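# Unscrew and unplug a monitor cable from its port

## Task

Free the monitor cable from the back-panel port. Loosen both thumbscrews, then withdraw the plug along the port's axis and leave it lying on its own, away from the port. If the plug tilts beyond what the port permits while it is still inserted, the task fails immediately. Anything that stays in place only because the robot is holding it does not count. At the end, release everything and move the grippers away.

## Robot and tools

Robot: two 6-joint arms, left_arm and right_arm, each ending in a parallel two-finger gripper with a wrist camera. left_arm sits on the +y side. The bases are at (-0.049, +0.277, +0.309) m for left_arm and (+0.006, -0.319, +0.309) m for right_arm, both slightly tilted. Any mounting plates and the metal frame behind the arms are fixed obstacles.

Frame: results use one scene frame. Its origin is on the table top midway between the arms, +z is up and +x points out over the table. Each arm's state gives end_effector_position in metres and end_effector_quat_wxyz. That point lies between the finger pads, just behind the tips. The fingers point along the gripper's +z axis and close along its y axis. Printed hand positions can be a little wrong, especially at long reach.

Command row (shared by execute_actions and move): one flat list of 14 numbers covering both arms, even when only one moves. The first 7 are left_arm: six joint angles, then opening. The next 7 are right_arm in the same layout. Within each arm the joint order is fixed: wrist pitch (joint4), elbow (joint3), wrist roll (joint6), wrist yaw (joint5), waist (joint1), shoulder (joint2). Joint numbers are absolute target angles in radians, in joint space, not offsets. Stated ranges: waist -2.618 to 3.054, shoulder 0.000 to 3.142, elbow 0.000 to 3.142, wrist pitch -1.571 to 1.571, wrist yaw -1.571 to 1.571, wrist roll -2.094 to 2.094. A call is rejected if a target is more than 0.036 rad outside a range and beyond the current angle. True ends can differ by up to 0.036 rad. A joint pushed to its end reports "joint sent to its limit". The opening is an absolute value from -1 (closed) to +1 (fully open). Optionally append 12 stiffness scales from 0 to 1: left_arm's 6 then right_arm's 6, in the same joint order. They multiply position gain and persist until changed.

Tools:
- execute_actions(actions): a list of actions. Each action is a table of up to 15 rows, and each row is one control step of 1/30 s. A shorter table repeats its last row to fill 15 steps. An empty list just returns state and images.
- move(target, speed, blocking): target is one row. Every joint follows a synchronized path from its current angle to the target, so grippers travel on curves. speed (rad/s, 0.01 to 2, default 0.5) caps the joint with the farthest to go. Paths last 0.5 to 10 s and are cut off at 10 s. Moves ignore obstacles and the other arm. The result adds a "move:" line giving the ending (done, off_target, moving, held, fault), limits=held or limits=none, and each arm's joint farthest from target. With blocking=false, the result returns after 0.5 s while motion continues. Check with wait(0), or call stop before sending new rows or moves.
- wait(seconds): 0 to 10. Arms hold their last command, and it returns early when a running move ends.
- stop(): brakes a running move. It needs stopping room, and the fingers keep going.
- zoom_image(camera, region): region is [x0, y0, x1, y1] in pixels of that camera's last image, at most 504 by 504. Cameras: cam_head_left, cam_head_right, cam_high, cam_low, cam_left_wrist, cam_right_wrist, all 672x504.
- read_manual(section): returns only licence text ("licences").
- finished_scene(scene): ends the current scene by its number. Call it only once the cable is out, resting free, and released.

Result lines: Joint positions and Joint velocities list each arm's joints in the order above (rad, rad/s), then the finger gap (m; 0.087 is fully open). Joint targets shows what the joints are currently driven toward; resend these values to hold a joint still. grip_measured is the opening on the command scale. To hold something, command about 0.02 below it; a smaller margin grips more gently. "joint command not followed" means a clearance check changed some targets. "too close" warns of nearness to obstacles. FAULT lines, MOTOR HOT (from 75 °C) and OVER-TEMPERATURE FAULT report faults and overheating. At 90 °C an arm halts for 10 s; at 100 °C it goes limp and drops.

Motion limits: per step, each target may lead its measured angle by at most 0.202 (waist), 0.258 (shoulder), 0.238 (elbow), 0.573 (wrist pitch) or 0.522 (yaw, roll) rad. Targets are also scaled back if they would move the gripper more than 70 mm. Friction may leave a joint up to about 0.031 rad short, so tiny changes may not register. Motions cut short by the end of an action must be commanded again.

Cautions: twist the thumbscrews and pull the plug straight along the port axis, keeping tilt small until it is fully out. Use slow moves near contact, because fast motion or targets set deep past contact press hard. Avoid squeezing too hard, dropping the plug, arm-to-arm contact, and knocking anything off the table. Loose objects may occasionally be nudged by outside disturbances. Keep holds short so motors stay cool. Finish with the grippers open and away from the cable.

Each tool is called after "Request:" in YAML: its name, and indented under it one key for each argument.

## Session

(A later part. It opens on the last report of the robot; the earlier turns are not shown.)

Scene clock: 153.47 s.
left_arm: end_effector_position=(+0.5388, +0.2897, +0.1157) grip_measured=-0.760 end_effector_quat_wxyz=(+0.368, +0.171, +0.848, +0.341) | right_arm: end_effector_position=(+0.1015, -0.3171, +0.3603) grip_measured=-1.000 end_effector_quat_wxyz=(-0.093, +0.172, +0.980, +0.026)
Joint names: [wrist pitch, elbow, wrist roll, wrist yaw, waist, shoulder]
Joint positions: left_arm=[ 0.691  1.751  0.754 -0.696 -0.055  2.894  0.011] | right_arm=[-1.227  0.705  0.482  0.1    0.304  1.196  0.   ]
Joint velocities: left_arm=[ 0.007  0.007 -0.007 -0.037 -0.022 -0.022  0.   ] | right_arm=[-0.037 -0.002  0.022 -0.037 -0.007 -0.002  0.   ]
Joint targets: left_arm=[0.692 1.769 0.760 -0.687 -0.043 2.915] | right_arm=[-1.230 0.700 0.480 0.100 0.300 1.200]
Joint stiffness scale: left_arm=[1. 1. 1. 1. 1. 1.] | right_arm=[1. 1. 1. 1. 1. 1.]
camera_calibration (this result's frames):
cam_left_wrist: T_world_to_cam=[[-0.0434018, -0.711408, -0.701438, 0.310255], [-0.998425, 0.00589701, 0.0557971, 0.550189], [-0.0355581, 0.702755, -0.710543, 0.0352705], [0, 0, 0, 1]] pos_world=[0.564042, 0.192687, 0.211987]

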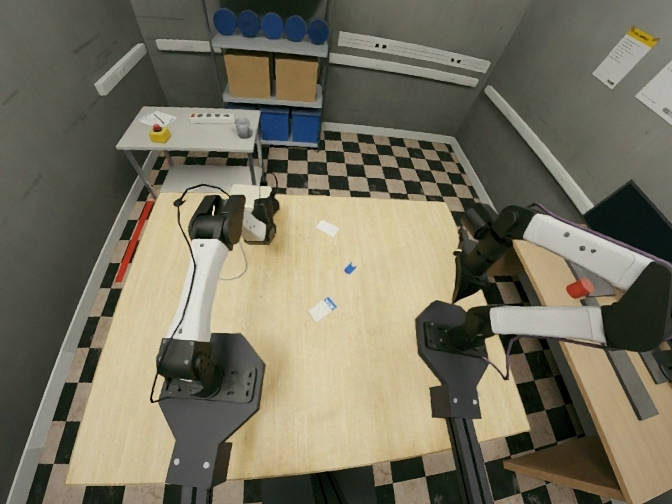

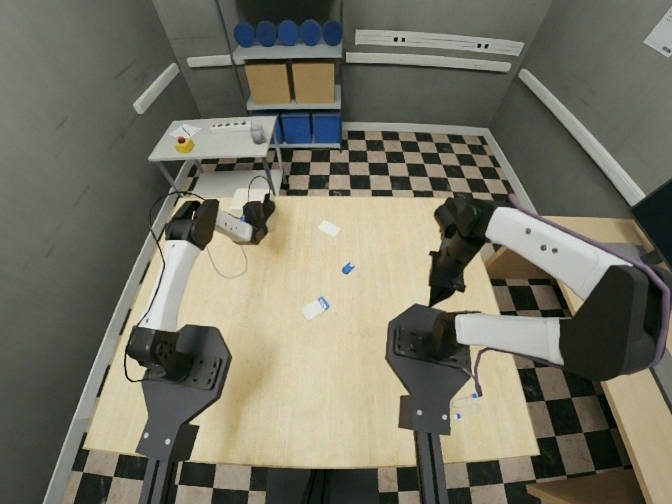

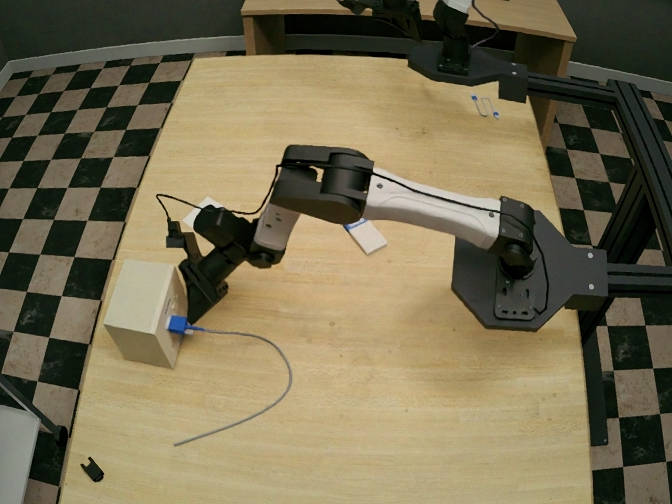

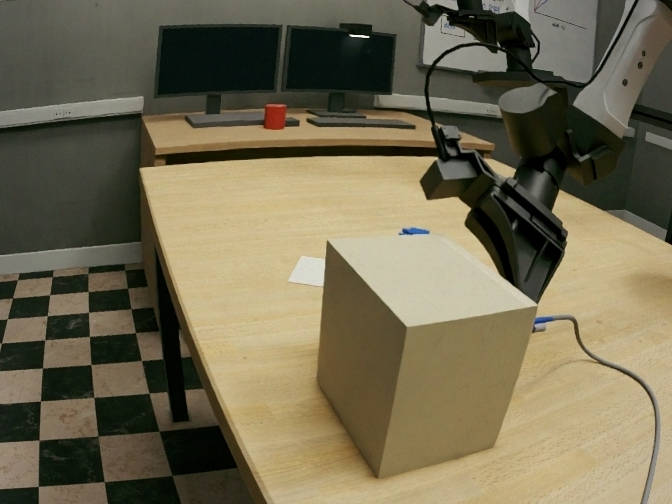

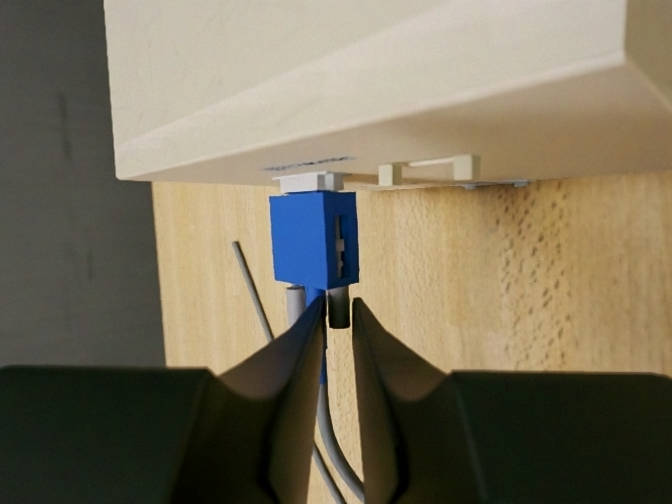

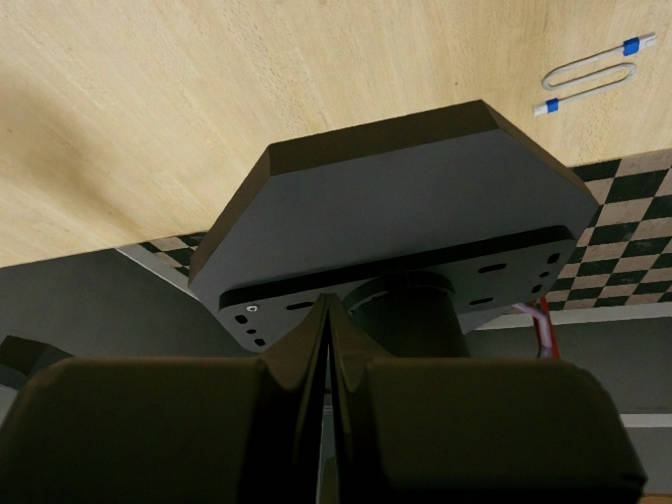

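Request:
move:
  target: [0.692,1.76,0.76,-0.69,-0.095,2.865,-0.76,-1.23,0.7,0.48,0.1,0.3,1.2,-1]
  speed: 0.15

Request:
move:
  target: [0.41,1.62,0.41,-0.295,0.08,2.65,0.1,-1.23,0.7,0.48,0.1,0.3,1.2,-1]
  speed: 0.3

Scene clock: 154.57 s.
left_arm: end_effector_position=(+0.5468, +0.2686, +0.1325) grip_measured=-0.760 end_effector_quat_wxyz=(+0.386, +0.178, +0.841, +0.334) | right_arm: end_effector_position=(+0.1015, -0.3171, +0.3603) grip_measured=-1.000 end_effector_quat_wxyz=(-0.093, +0.172, +0.980, +0.026)
Joint names: [wrist pitch, elbow, wrist roll, wrist yaw, waist, shoulder]
Joint positions: left_arm=[ 0.692  1.751  0.754 -0.696 -0.092  2.87   0.011] | right_arm=[-1.227  0.705  0.482  0.1    0.304  1.196  0.   ]
Joint velocities: left_arm=[ 0.037  0.002 -0.081 -0.022 -0.007 -0.017  0.   ] | right_arm=[-0.022  0.017  0.007  0.007  0.007 -0.012  0.   ]
Joint targets: left_arm=[0.692 1.760 0.760 -0.690 -0.095 2.865] | right_arm=[-1.230 0.700 0.480 0.100 0.300 1.200]
Joint stiffness scale: left_arm=[1. 1. 1. 1. 1. 1.] | right_arm=[1. 1. 1. 1. 1. 1.]
move: done; limits=none; left_arm: farthest joint: the elbow, 0.009 radians from its target (0.009 radians at the start); right_arm: farthest joint: the elbow, 0.005 radians from its target (0.005 radians at the start)
camera_calibration (this result's frames):
cam_left_wrist: T_world_to_cam=[[-0.0458433, -0.714528, -0.698103, 0.309168], [-0.998918, 0.0382588, 0.0264383, 0.552839], [0.00781766, 0.69856, -0.715509, 0.0403467], [0, 0, 0, 1]] pos_world=[0.566099, 0.171574, 0.230083]

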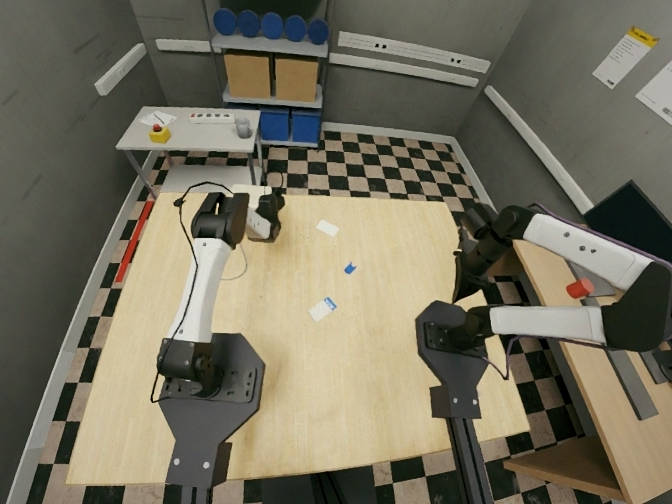

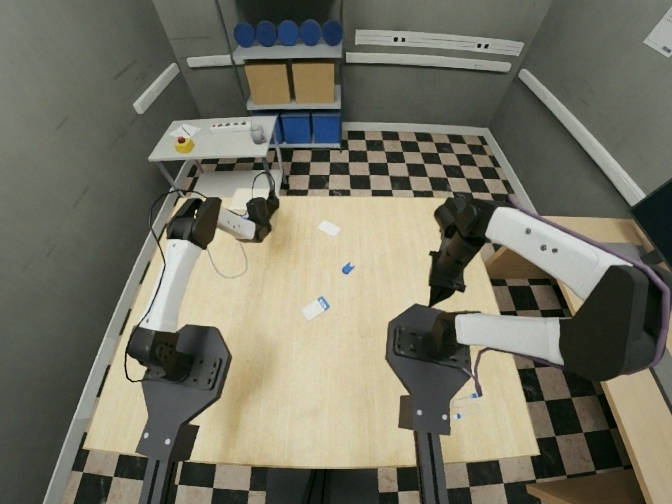

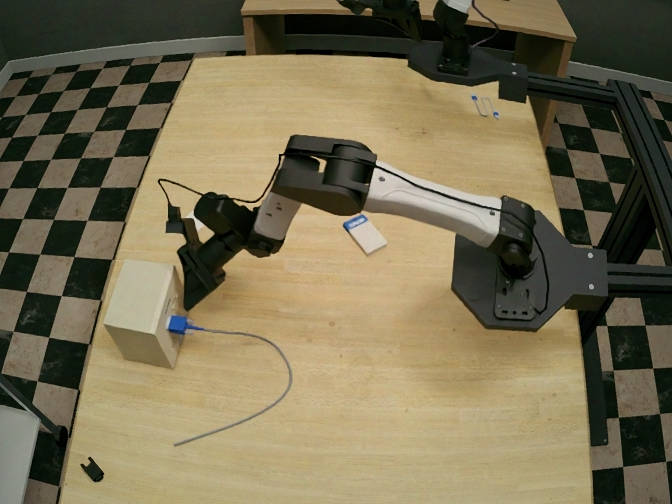

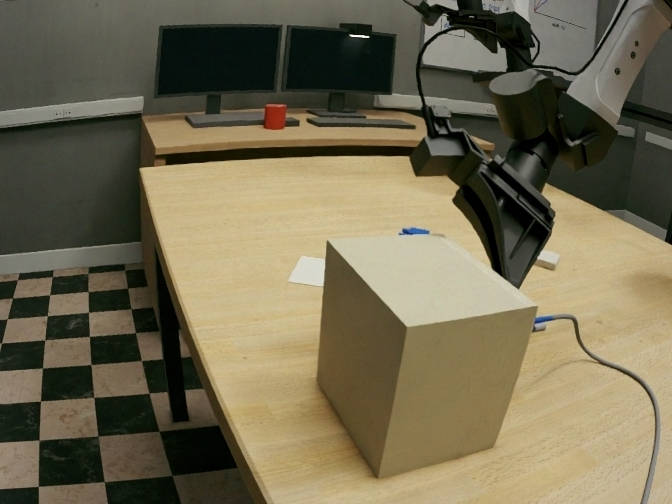

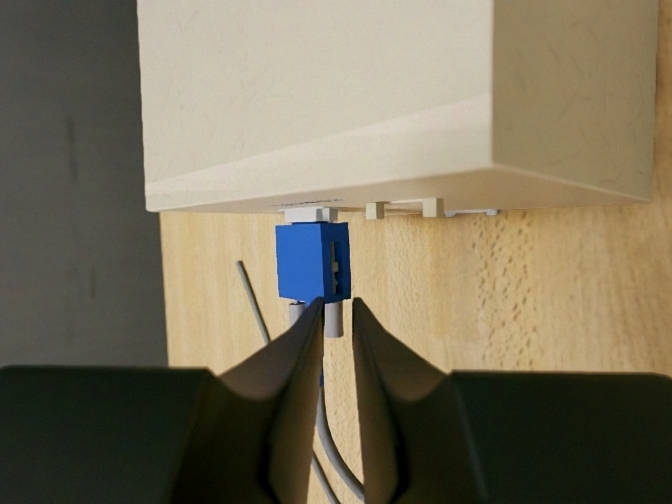

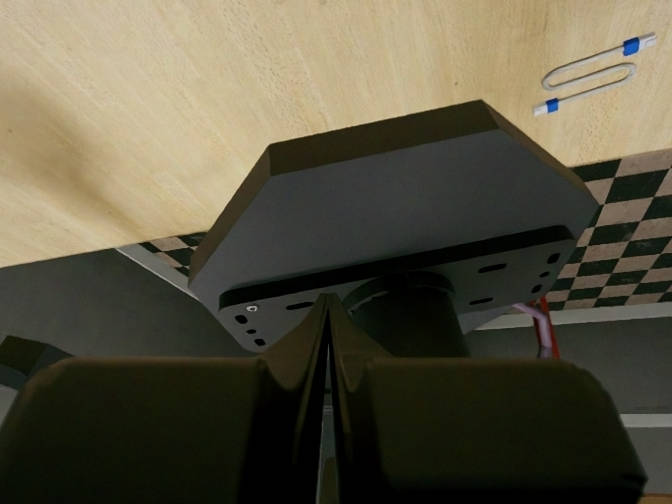

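Scene clock: 156.60 s.
left_arm: end_effector_position=(+0.5485, +0.3058, +0.1403) grip_measured=+0.100 end_effector_quat_wxyz=(+0.399, +0.091, +0.902, +0.138) | right_arm: end_effector_position=(+0.1015, -0.3171, +0.3603) grip_measured=-1.000 end_effector_quat_wxyz=(-0.093, +0.172, +0.980, +0.026)
Joint names: [wrist pitch, elbow, wrist roll, wrist yaw, waist, shoulder]
Joint positions: left_arm=[ 0.43   1.641  0.416 -0.306  0.074  2.656  0.048] | right_arm=[-1.227  0.705  0.482  0.1    0.304  1.196  0.   ]
Joint velocities: left_arm=[-0.066 -0.007 -0.066 -0.007 -0.007  0.017 -0.   ] | right_arm=[ 0.022 -0.007 -0.066 -0.022  0.002 -0.002  0.   ]
Joint targets: left_arm=[0.410 1.620 0.410 -0.295 0.080 2.650] | right_arm=[-1.230 0.700 0.480 0.100 0.300 1.200]
Joint stiffness scale: left_arm=[1. 1. 1. 1. 1. 1.] | right_arm=[1. 1. 1. 1. 1. 1.]
move: off_target (left_arm); limits=none; left_arm: farthest joint: the elbow, 0.021 radians from its target (0.131 radians at the start); right_arm: farthest joint: the elbow, 0.005 radians from its target (0.005 radians at the start)
camera_calibration (this result's frames):
cam_left_wrist: T_world_to_cam=[[-0.058817, -0.946109, -0.318463, 0.365896], [-0.997878, 0.0467917, 0.0452866, 0.547018], [-0.0279447, 0.32045, -0.946853, 0.187595], [0, 0, 0, 1]] pos_world=[0.57262, 0.260467, 0.269376]

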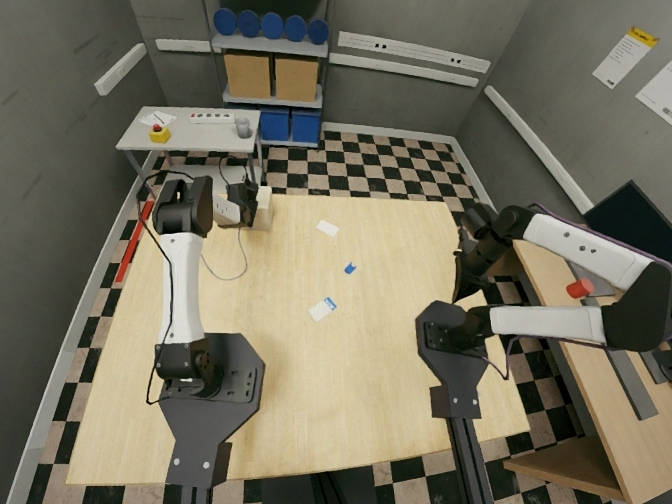

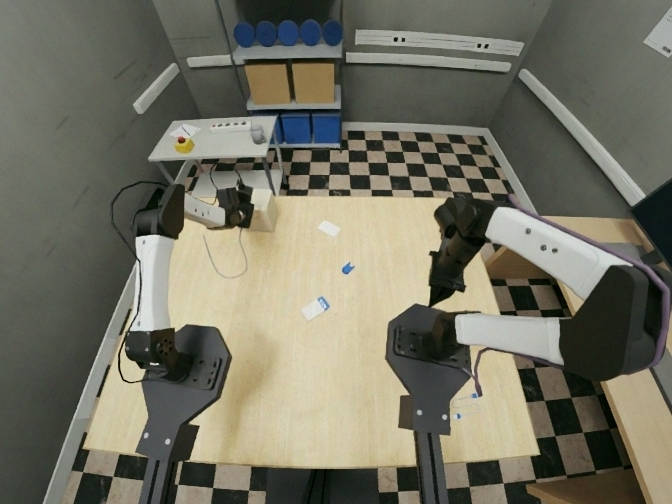

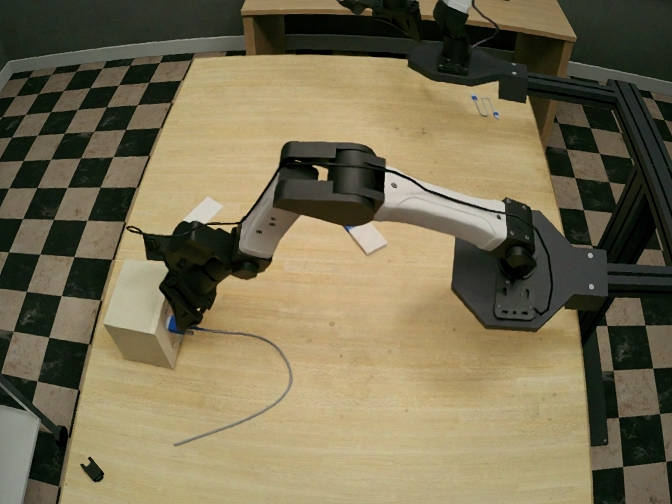

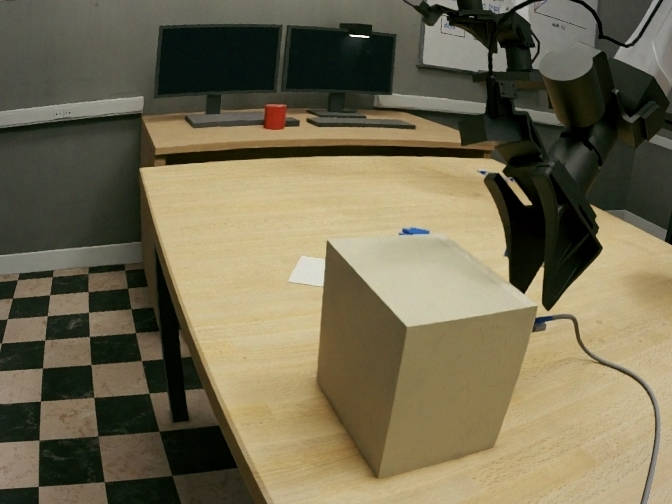

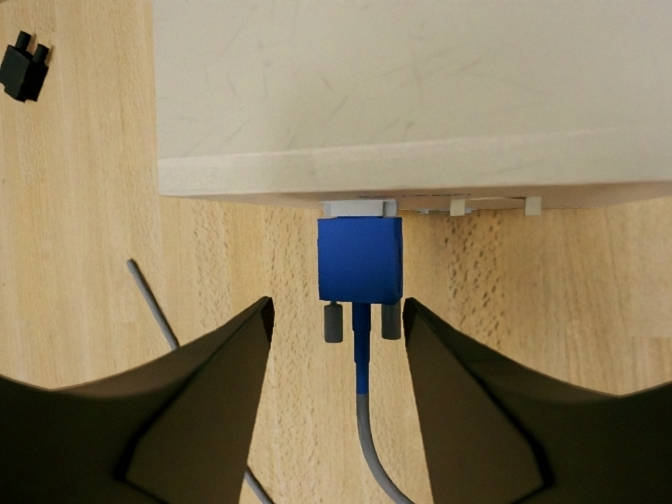

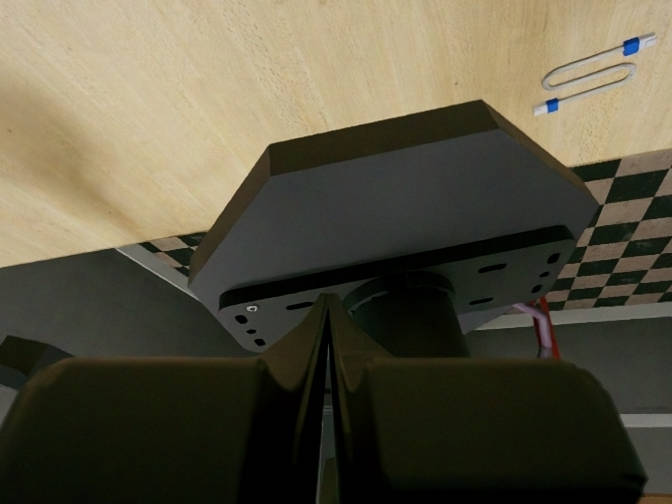

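Request:
move:
  target: [0.45,1.66,0.416,-0.3,0.09,2.731,0.1,-1.23,0.7,0.48,0.1,0.3,1.2,-1]
  speed: 0.15

Request:
zoom_image:
  camera: "cam_left_wrist"
  region: [250,130,450,380]

Scene clock: 157.90 s.
left_arm: end_effector_position=(+0.5331, +0.3037, +0.1080) grip_measured=+0.100 end_effector_quat_wxyz=(+0.378, +0.096, +0.911, +0.135) | right_arm: end_effector_position=(+0.1015, -0.3171, +0.3603) grip_measured=-1.000 end_effector_quat_wxyz=(-0.093, +0.172, +0.980, +0.026)
Joint names: [wrist pitch, elbow, wrist roll, wrist yaw, waist, shoulder]
Joint positions: left_arm=[ 0.445  1.641  0.415 -0.306  0.08   2.718  0.048] | right_arm=[-1.227  0.705  0.482  0.1    0.304  1.196  0.   ]
Joint velocities: left_arm=[ 0.037 -0.002  0.022 -0.037 -0.022 -0.017 -0.   ] | right_arm=[-0.081 -0.012 -0.037 -0.081  0.002 -0.017  0.   ]
Joint targets: left_arm=[0.450 1.660 0.416 -0.300 0.090 2.731] | right_arm=[-1.230 0.700 0.480 0.100 0.300 1.200]
Joint stiffness scale: left_arm=[1. 1. 1. 1. 1. 1.] | right_arm=[1. 1. 1. 1. 1. 1.]
move: done; limits=none; left_arm: farthest joint: the elbow, 0.019 radians from its target (0.019 radians at the start); right_arm: farthest joint: the elbow, 0.005 radians from its target (0.005 radians at the start)
camera_calibration (this result's frames):
cam_left_wrist: T_world_to_cam=[[-0.0760014, -0.945727, -0.31595, 0.361517], [-0.994551, 0.0492251, 0.0918934, 0.525727], [-0.0713534, 0.321213, -0.944315, 0.179878], [0, 0, 0, 1]] pos_world=[0.563173, 0.258238, 0.235773]

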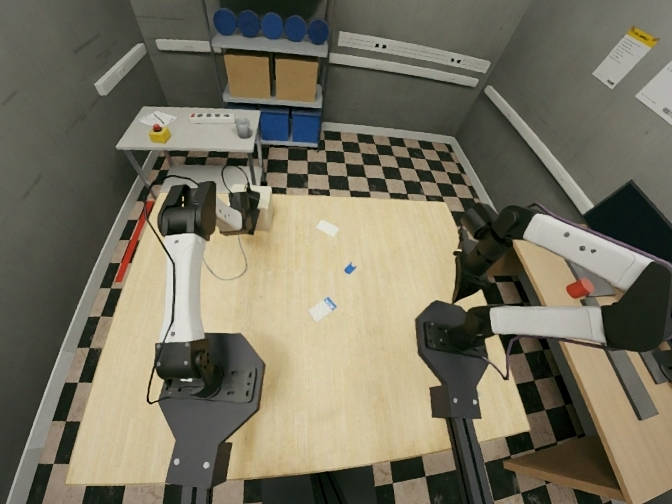

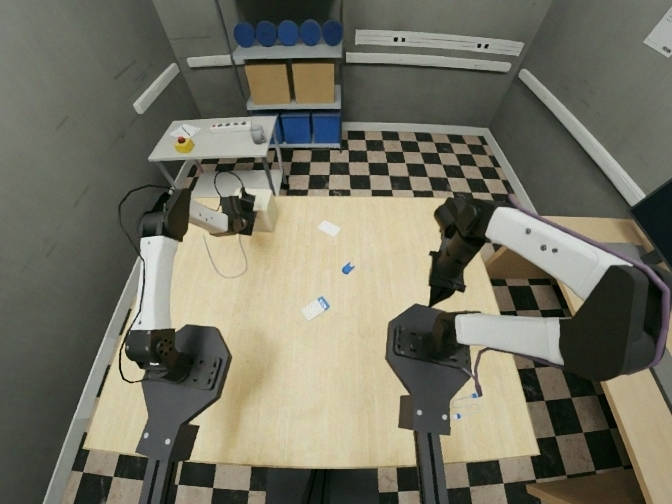

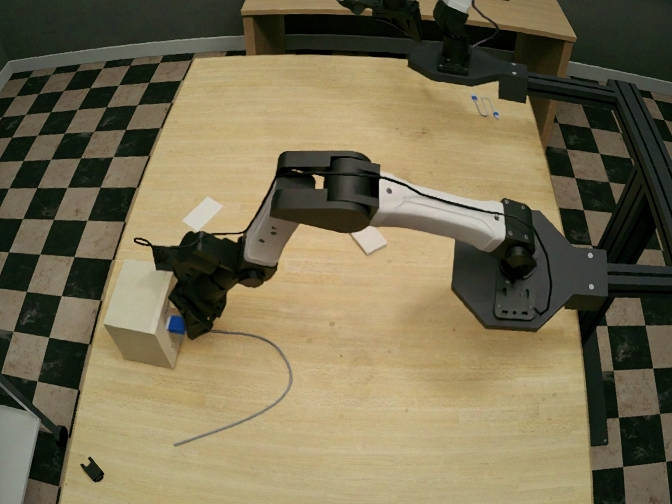

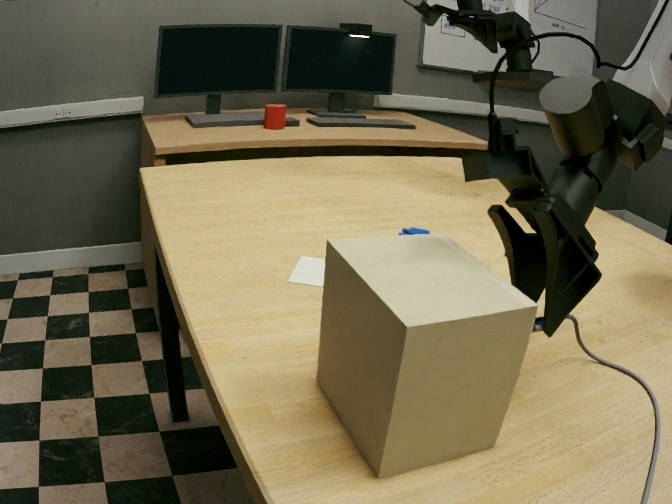

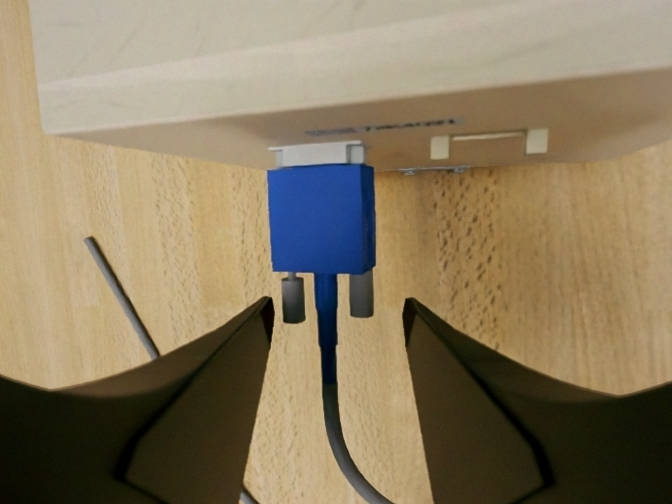

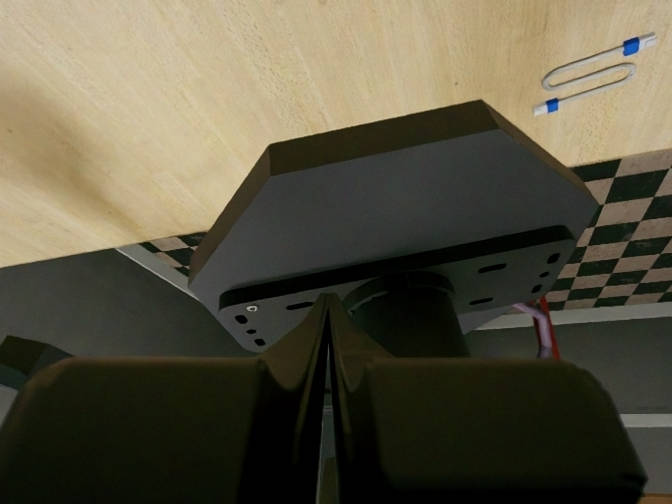

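Region (250, 130, 450, 380) of cam_left_wrist's 672x504 image, scaled by 2.016, with more detail than that image has; it fills the left 403 columns of this view, and the rest is white.

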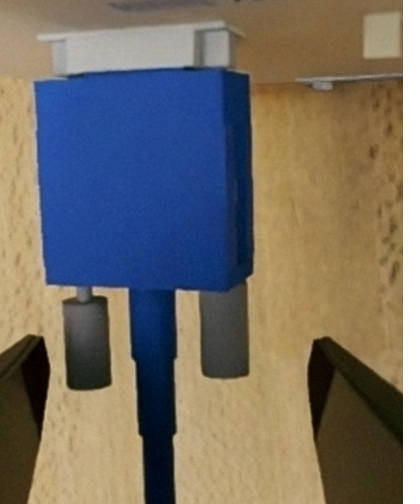

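Request:
execute_actions:
  actions:
    - [[0.45,1.672,0.416,-0.287,0.098,2.72,0.0,-1.23,0.7,0.48,0.1,0.3,1.2,-1]]

Scene clock: 158.63 s.
left_arm: end_effector_position=(+0.5409, +0.3085, +0.1132) grip_measured=+0.000 end_effector_quat_wxyz=(+0.388, +0.090, +0.907, +0.136) | right_arm: end_effector_position=(+0.1015, -0.3171, +0.3603) grip_measured=-1.000 end_effector_quat_wxyz=(-0.093, +0.172, +0.980, +0.026)
Joint names: [wrist pitch, elbow, wrist roll, wrist yaw, waist, shoulder]
Joint positions: left_arm=[ 0.449  1.659  0.415 -0.298  0.089  2.718  0.044] | right_arm=[-1.227  0.705  0.482  0.1    0.304  1.196  0.   ]
Joint velocities: left_arm=[-0.007  0.007  0.007 -0.051  0.002 -0.027 -0.   ] | right_arm=[-0.022 -0.007 -0.007  0.037  0.012 -0.007  0.   ]
Joint targets: left_arm=[0.450 1.672 0.416 -0.287 0.098 2.720] | right_arm=[-1.230 0.700 0.480 0.100 0.300 1.200]
Joint stiffness scale: left_arm=[1. 1. 1. 1. 1. 1.] | right_arm=[1. 1. 1. 1. 1. 1.]
camera_calibration (this result's frames):
cam_left_wrist: T_world_to_cam=[[-0.0627442, -0.947558, -0.313363, 0.361383], [-0.996639, 0.0429204, 0.0697715, 0.538294], [-0.0526629, 0.316687, -0.947067, 0.17543], [0, 0, 0, 1]] pos_world=[0.568398, 0.263771, 0.24183]

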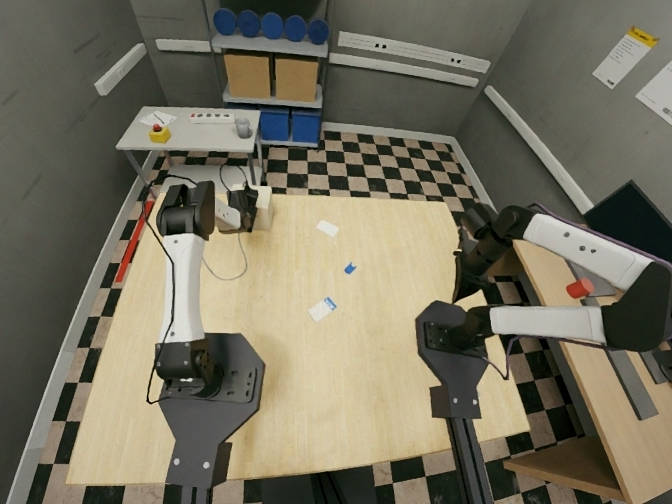

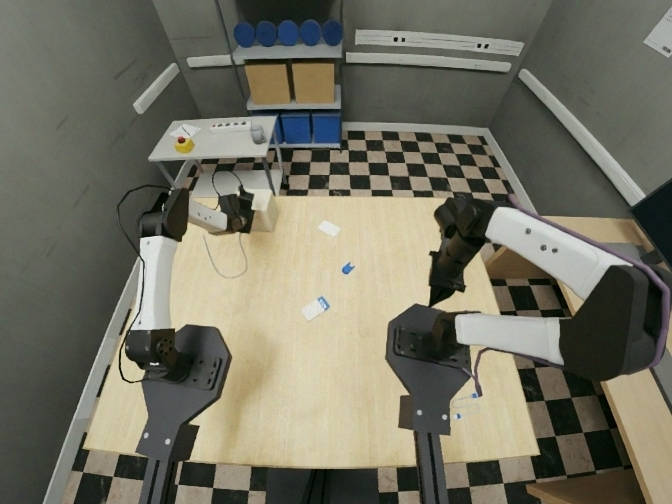

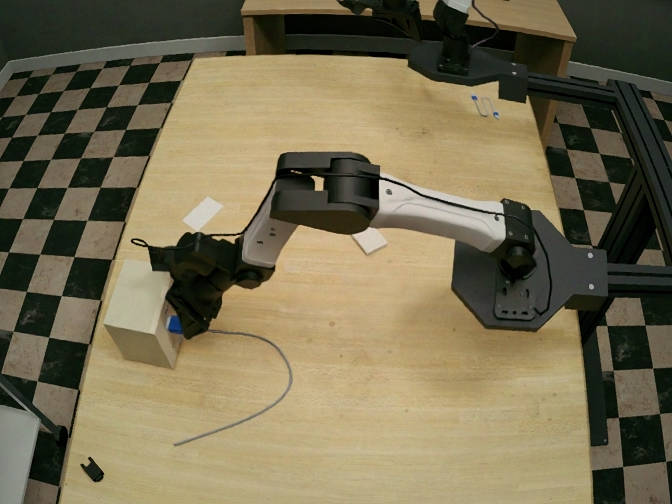

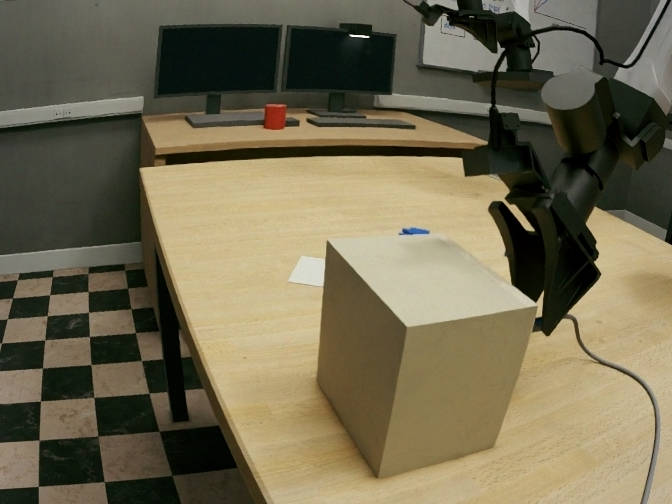

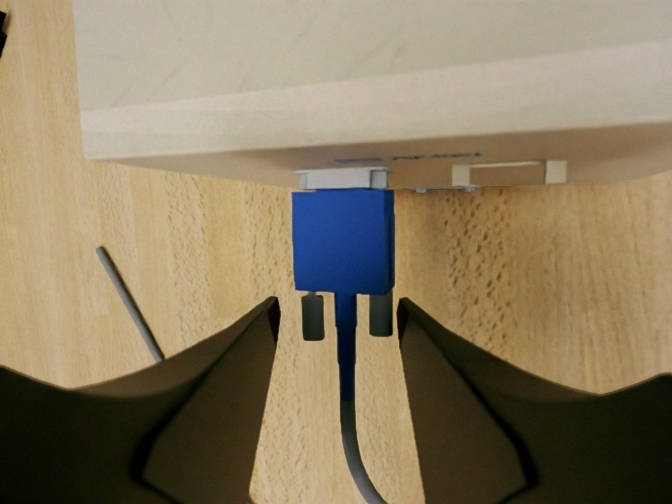

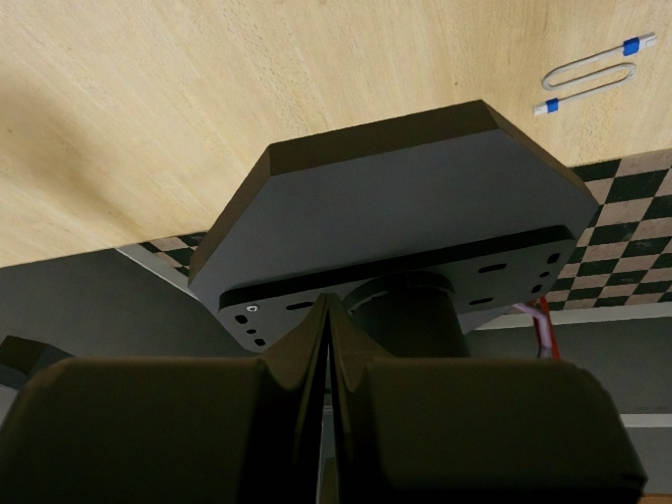

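Too far forward; apply A4 pose (q3 back) then the cycle.

Request:
execute_actions:
  actions:
    - [[0.43,1.63,0.416,-0.3,0.088,2.72,0.0,-1.23,0.7,0.48,0.1,0.3,1.2,-1]]
    - [[0.45,1.65,0.416,-0.311,0.088,2.72,-0.2,-1.23,0.7,0.48,0.1,0.3,1.2,-1],[0.45,1.655,0.416,-0.311,0.088,2.72,-0.24,-1.23,0.7,0.48,0.1,0.3,1.2,-1],[0.45,1.66,0.414,-0.305,0.088,2.715,-0.27,-1.23,0.7,0.48,0.1,0.3,1.2,-1],[0.445,1.663,0.412,-0.3,0.088,2.712,-0.3,-1.23,0.7,0.48,0.1,0.3,1.2,-1],[0.44,1.666,0.41,-0.3,0.088,2.71,-0.34,-1.23,0.7,0.48,0.1,0.3,1.2,-1],[0.426,1.666,0.39,-0.277,0.095,2.707,-0.4,-1.23,0.7,0.48,0.1,0.3,1.2,-1],[0.414,1.666,0.374,-0.254,0.102,2.702,-0.4,-1.23,0.7,0.48,0.1,0.3,1.2,-1],[0.403,1.666,0.358,-0.231,0.110,2.697,-0.4,-1.23,0.7,0.48,0.1,0.3,1.2,-1],[0.392,1.666,0.342,-0.208,0.117,2.692,-0.4,-1.23,0.7,0.48,0.1,0.3,1.2,-1],[0.381,1.666,0.326,-0.185,0.124,2.687,-0.4,-1.23,0.7,0.48,0.1,0.3,1.2,-1],[0.37,1.667,0.31,-0.162,0.131,2.683,-0.4,-1.23,0.7,0.48,0.1,0.3,1.2,-1],[0.36,1.668,0.295,-0.139,0.139,2.68,-0.4,-1.23,0.7,0.48,0.1,0.3,1.2,-1],[0.35,1.67,0.279,-0.116,0.146,2.677,-0.4,-1.23,0.7,0.48,0.1,0.3,1.2,-1],[0.34,1.672,0.264,-0.093,0.153,2.674,-0.4,-1.23,0.7,0.48,0.1,0.3,1.2,-1],[0.33,1.674,0.249,-0.07,0.16,2.672,-0.4,-1.23,0.7,0.48,0.1,0.3,1.2,-1]]
    - [[0.321,1.677,0.234,-0.046,0.168,2.67,-0.4,-1.23,0.7,0.48,0.1,0.3,1.2,-1],[0.312,1.68,0.219,-0.023,0.175,2.67,-0.4,-1.23,0.7,0.48,0.1,0.3,1.2,-1],[0.303,1.684,0.205,0.001,0.183,2.675,-0.4,-1.23,0.7,0.48,0.1,0.3,1.2,-1],[0.294,1.688,0.19,0.024,0.19,2.68,-0.4,-1.23,0.7,0.48,0.1,0.3,1.2,-1],[0.286,1.692,0.176,0.048,0.198,2.685,-0.4,-1.23,0.7,0.48,0.1,0.3,1.2,-1],[0.277,1.697,0.162,0.072,0.205,2.69,-0.4,-1.23,0.7,0.48,0.1,0.3,1.2,-1],[0.269,1.702,0.148,0.096,0.213,2.693,-0.4,-1.23,0.7,0.48,0.1,0.3,1.2,-1],[0.261,1.707,0.134,0.12,0.22,2.694,-0.4,-1.23,0.7,0.48,0.1,0.3,1.2,-1],[0.254,1.713,0.12,0.143,0.228,2.696,-0.4,-1.23,0.7,0.48,0.1,0.3,1.2,-1],[0.246,1.719,0.106,0.167,0.235,2.698,-0.4,-1.23,0.7,0.48,0.1,0.3,1.2,-1],[0.239,1.725,0.093,0.191,0.243,2.7,-0.4,-1.23,0.7,0.48,0.1,0.3,1.2,-1],[0.232,1.732,0.08,0.215,0.251,2.703,-0.4,-1.23,0.7,0.48,0.1,0.3,1.2,-1],[0.226,1.74,0.067,0.239,0.259,2.707,-0.4,-1.23,0.7,0.48,0.1,0.3,1.2,-1],[0.219,1.747,0.054,0.263,0.266,2.711,-0.4,-1.23,0.7,0.48,0.1,0.3,1.2,-1],[0.213,1.755,0.041,0.288,0.274,2.716,-0.4,-1.23,0.7,0.48,0.1,0.3,1.2,-1]]
    - [[0.213,1.755,0.041,0.288,0.274,2.716,-0.4,-1.23,0.7,0.48,0.1,0.3,1.2,-1],[0.213,1.755,0.041,0.288,0.274,2.716,-0.4,-1.23,0.7,0.48,0.1,0.3,1.2,-1],[0.213,1.755,0.041,0.288,0.274,2.716,0.15,-1.23,0.7,0.48,0.1,0.3,1.2,-1],[0.25,1.707,0.093,0.205,0.262,2.683,0.15,-1.23,0.7,0.48,0.1,0.3,1.2,-1],[0.263,1.692,0.119,0.157,0.247,2.676,0.15,-1.23,0.7,0.48,0.1,0.3,1.2,-1],[0.278,1.68,0.146,0.109,0.231,2.672,0.15,-1.23,0.7,0.48,0.1,0.3,1.2,-1],[0.293,1.669,0.174,0.062,0.216,2.669,0.15,-1.23,0.7,0.48,0.1,0.3,1.2,-1],[0.31,1.659,0.202,0.014,0.201,2.67,0.15,-1.23,0.7,0.48,0.1,0.3,1.2,-1],[0.327,1.651,0.231,-0.033,0.186,2.68,0.15,-1.23,0.7,0.48,0.1,0.3,1.2,-1],[0.345,1.644,0.26,-0.08,0.171,2.694,0.15,-1.23,0.7,0.48,0.1,0.3,1.2,-1],[0.364,1.639,0.29,-0.127,0.156,2.698,0.15,-1.23,0.7,0.48,0.1,0.3,1.2,-1],[0.384,1.635,0.321,-0.173,0.141,2.704,0.15,-1.23,0.7,0.48,0.1,0.3,1.2,-1],[0.405,1.63,0.352,-0.219,0.127,2.711,0.15,-1.23,0.7,0.48,0.1,0.3,1.2,-1],[0.427,1.63,0.384,-0.265,0.112,2.721,0.15,-1.23,0.7,0.48,0.1,0.3,1.2,-1],[0.45,1.63,0.416,-0.311,0.098,2.731,0.15,-1.23,0.7,0.48,0.1,0.3,1.2,-1]]
    - [[0.45,1.63,0.416,-0.311,0.083,2.731,0.0,-1.23,0.7,0.48,0.1,0.3,1.2,-1]]

Request:
zoom_image:
  camera: "cam_left_wrist"
  region: [250,130,450,380]

Scene clock: 163.23 s.
left_arm: end_effector_position=(+0.5375, +0.3069, +0.1122) grip_measured=+0.000 end_effector_quat_wxyz=(+0.384, +0.089, +0.910, +0.131) | right_arm: end_effector_position=(+0.1015, -0.3171, +0.3603) grip_measured=-1.000 end_effector_quat_wxyz=(-0.093, +0.172, +0.980, +0.026)
Joint names: [wrist pitch, elbow, wrist roll, wrist yaw, waist, shoulder]
Joint positions: left_arm=[ 0.442  1.649  0.406 -0.295  0.088  2.712  0.044] | right_arm=[-1.227  0.705  0.482  0.1    0.304  1.196  0.   ]
Joint velocities: left_arm=[ 0.022 -0.002  0.007 -0.066  0.007 -0.007  0.001] | right_arm=[-0.095 -0.007  0.066 -0.022 -0.022 -0.017  0.   ]
Joint targets: left_arm=[0.450 1.630 0.416 -0.311 0.083 2.731] | right_arm=[-1.230 0.700 0.480 0.100 0.300 1.200]
Joint stiffness scale: left_arm=[1. 1. 1. 1. 1. 1.] | right_arm=[1. 1. 1. 1. 1. 1.]
camera_calibration (this result's frames):
cam_left_wrist: T_world_to_cam=[[-0.0648563, -0.950229, -0.304728, 0.360254], [-0.995972, 0.0426909, 0.0788535, 0.533717], [-0.0619197, 0.308615, -0.94917, 0.18249], [0, 0, 0, 1]] pos_world=[0.566232, 0.26322, 0.240908]

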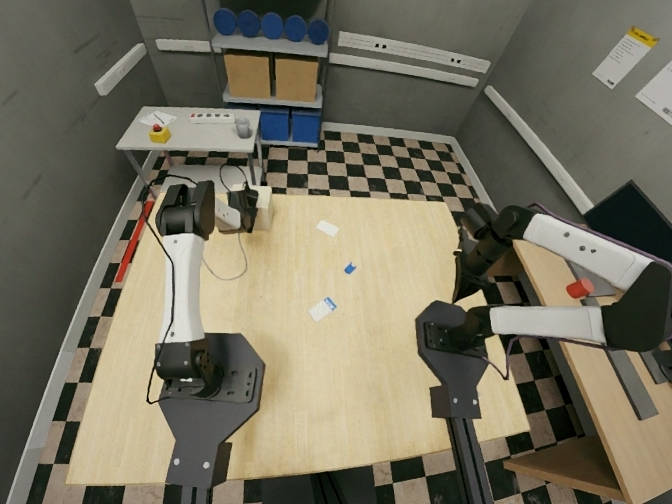

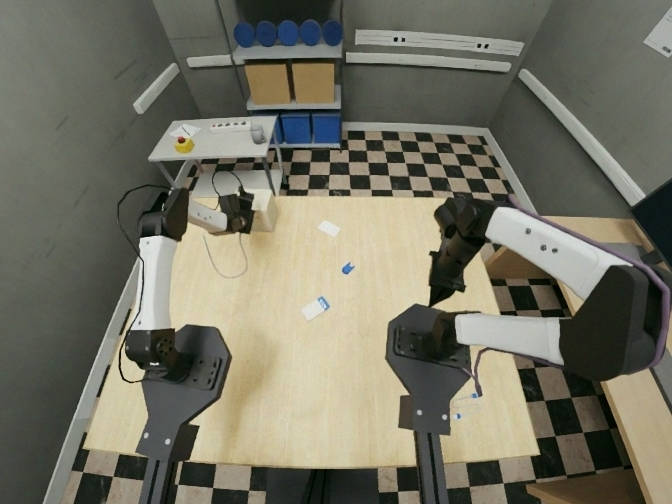

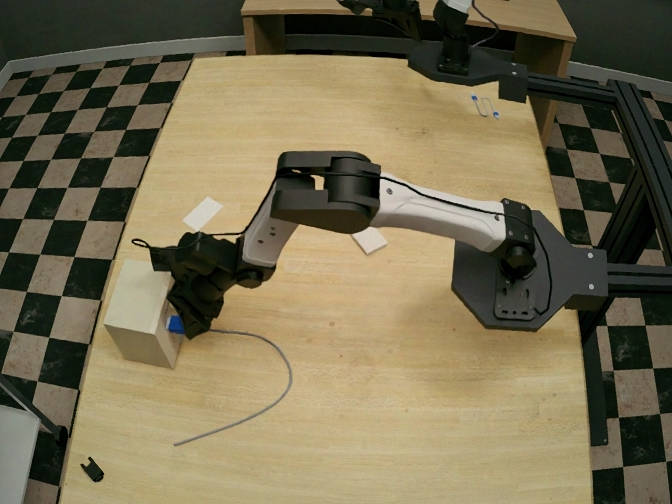

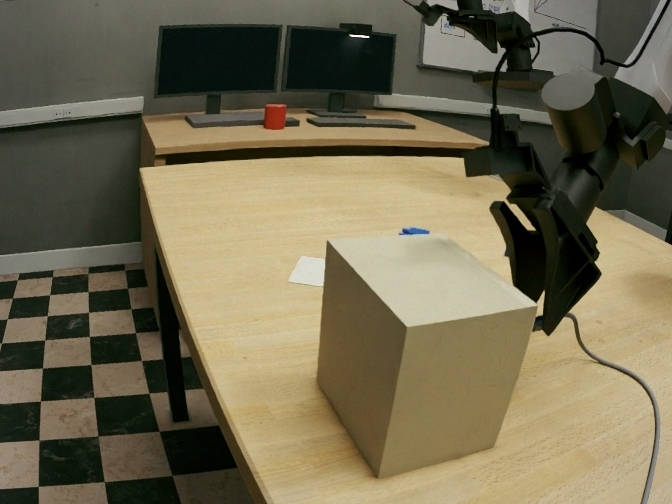

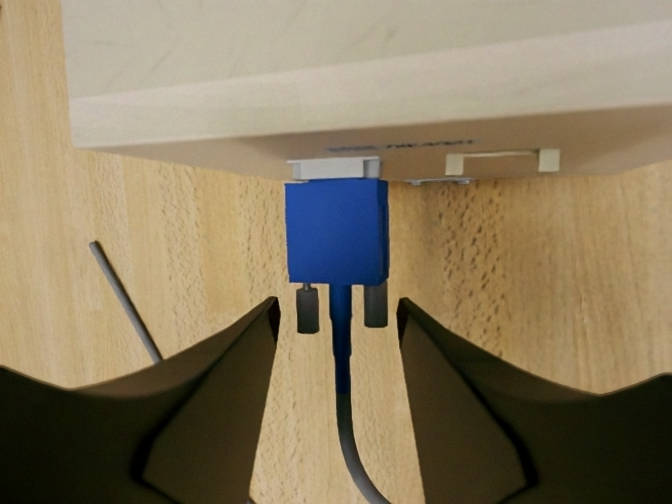

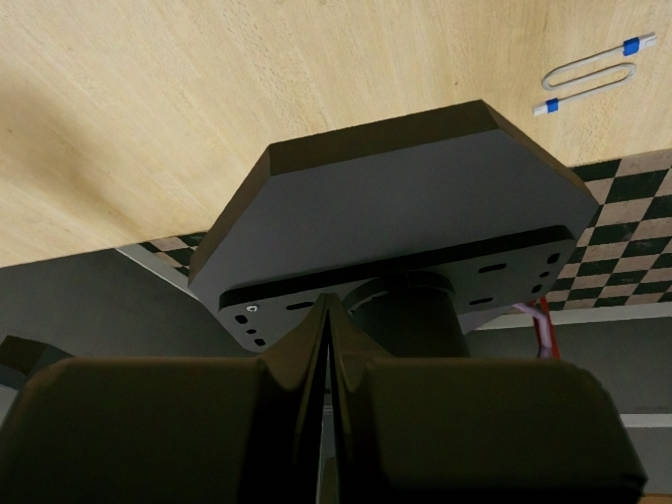

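Region (250, 130, 450, 380) of cam_left_wrist's 672x504 image, scaled by 2.016, with more detail than that image has; it fills the left 403 columns of this view, and the rest is white.

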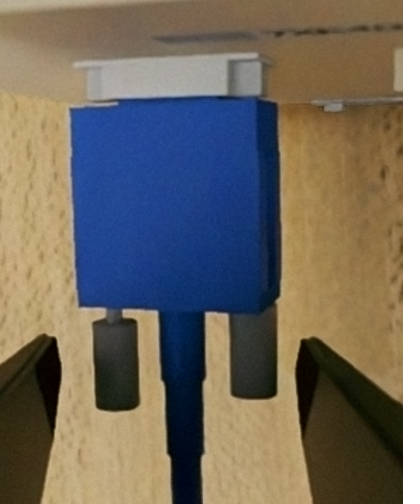

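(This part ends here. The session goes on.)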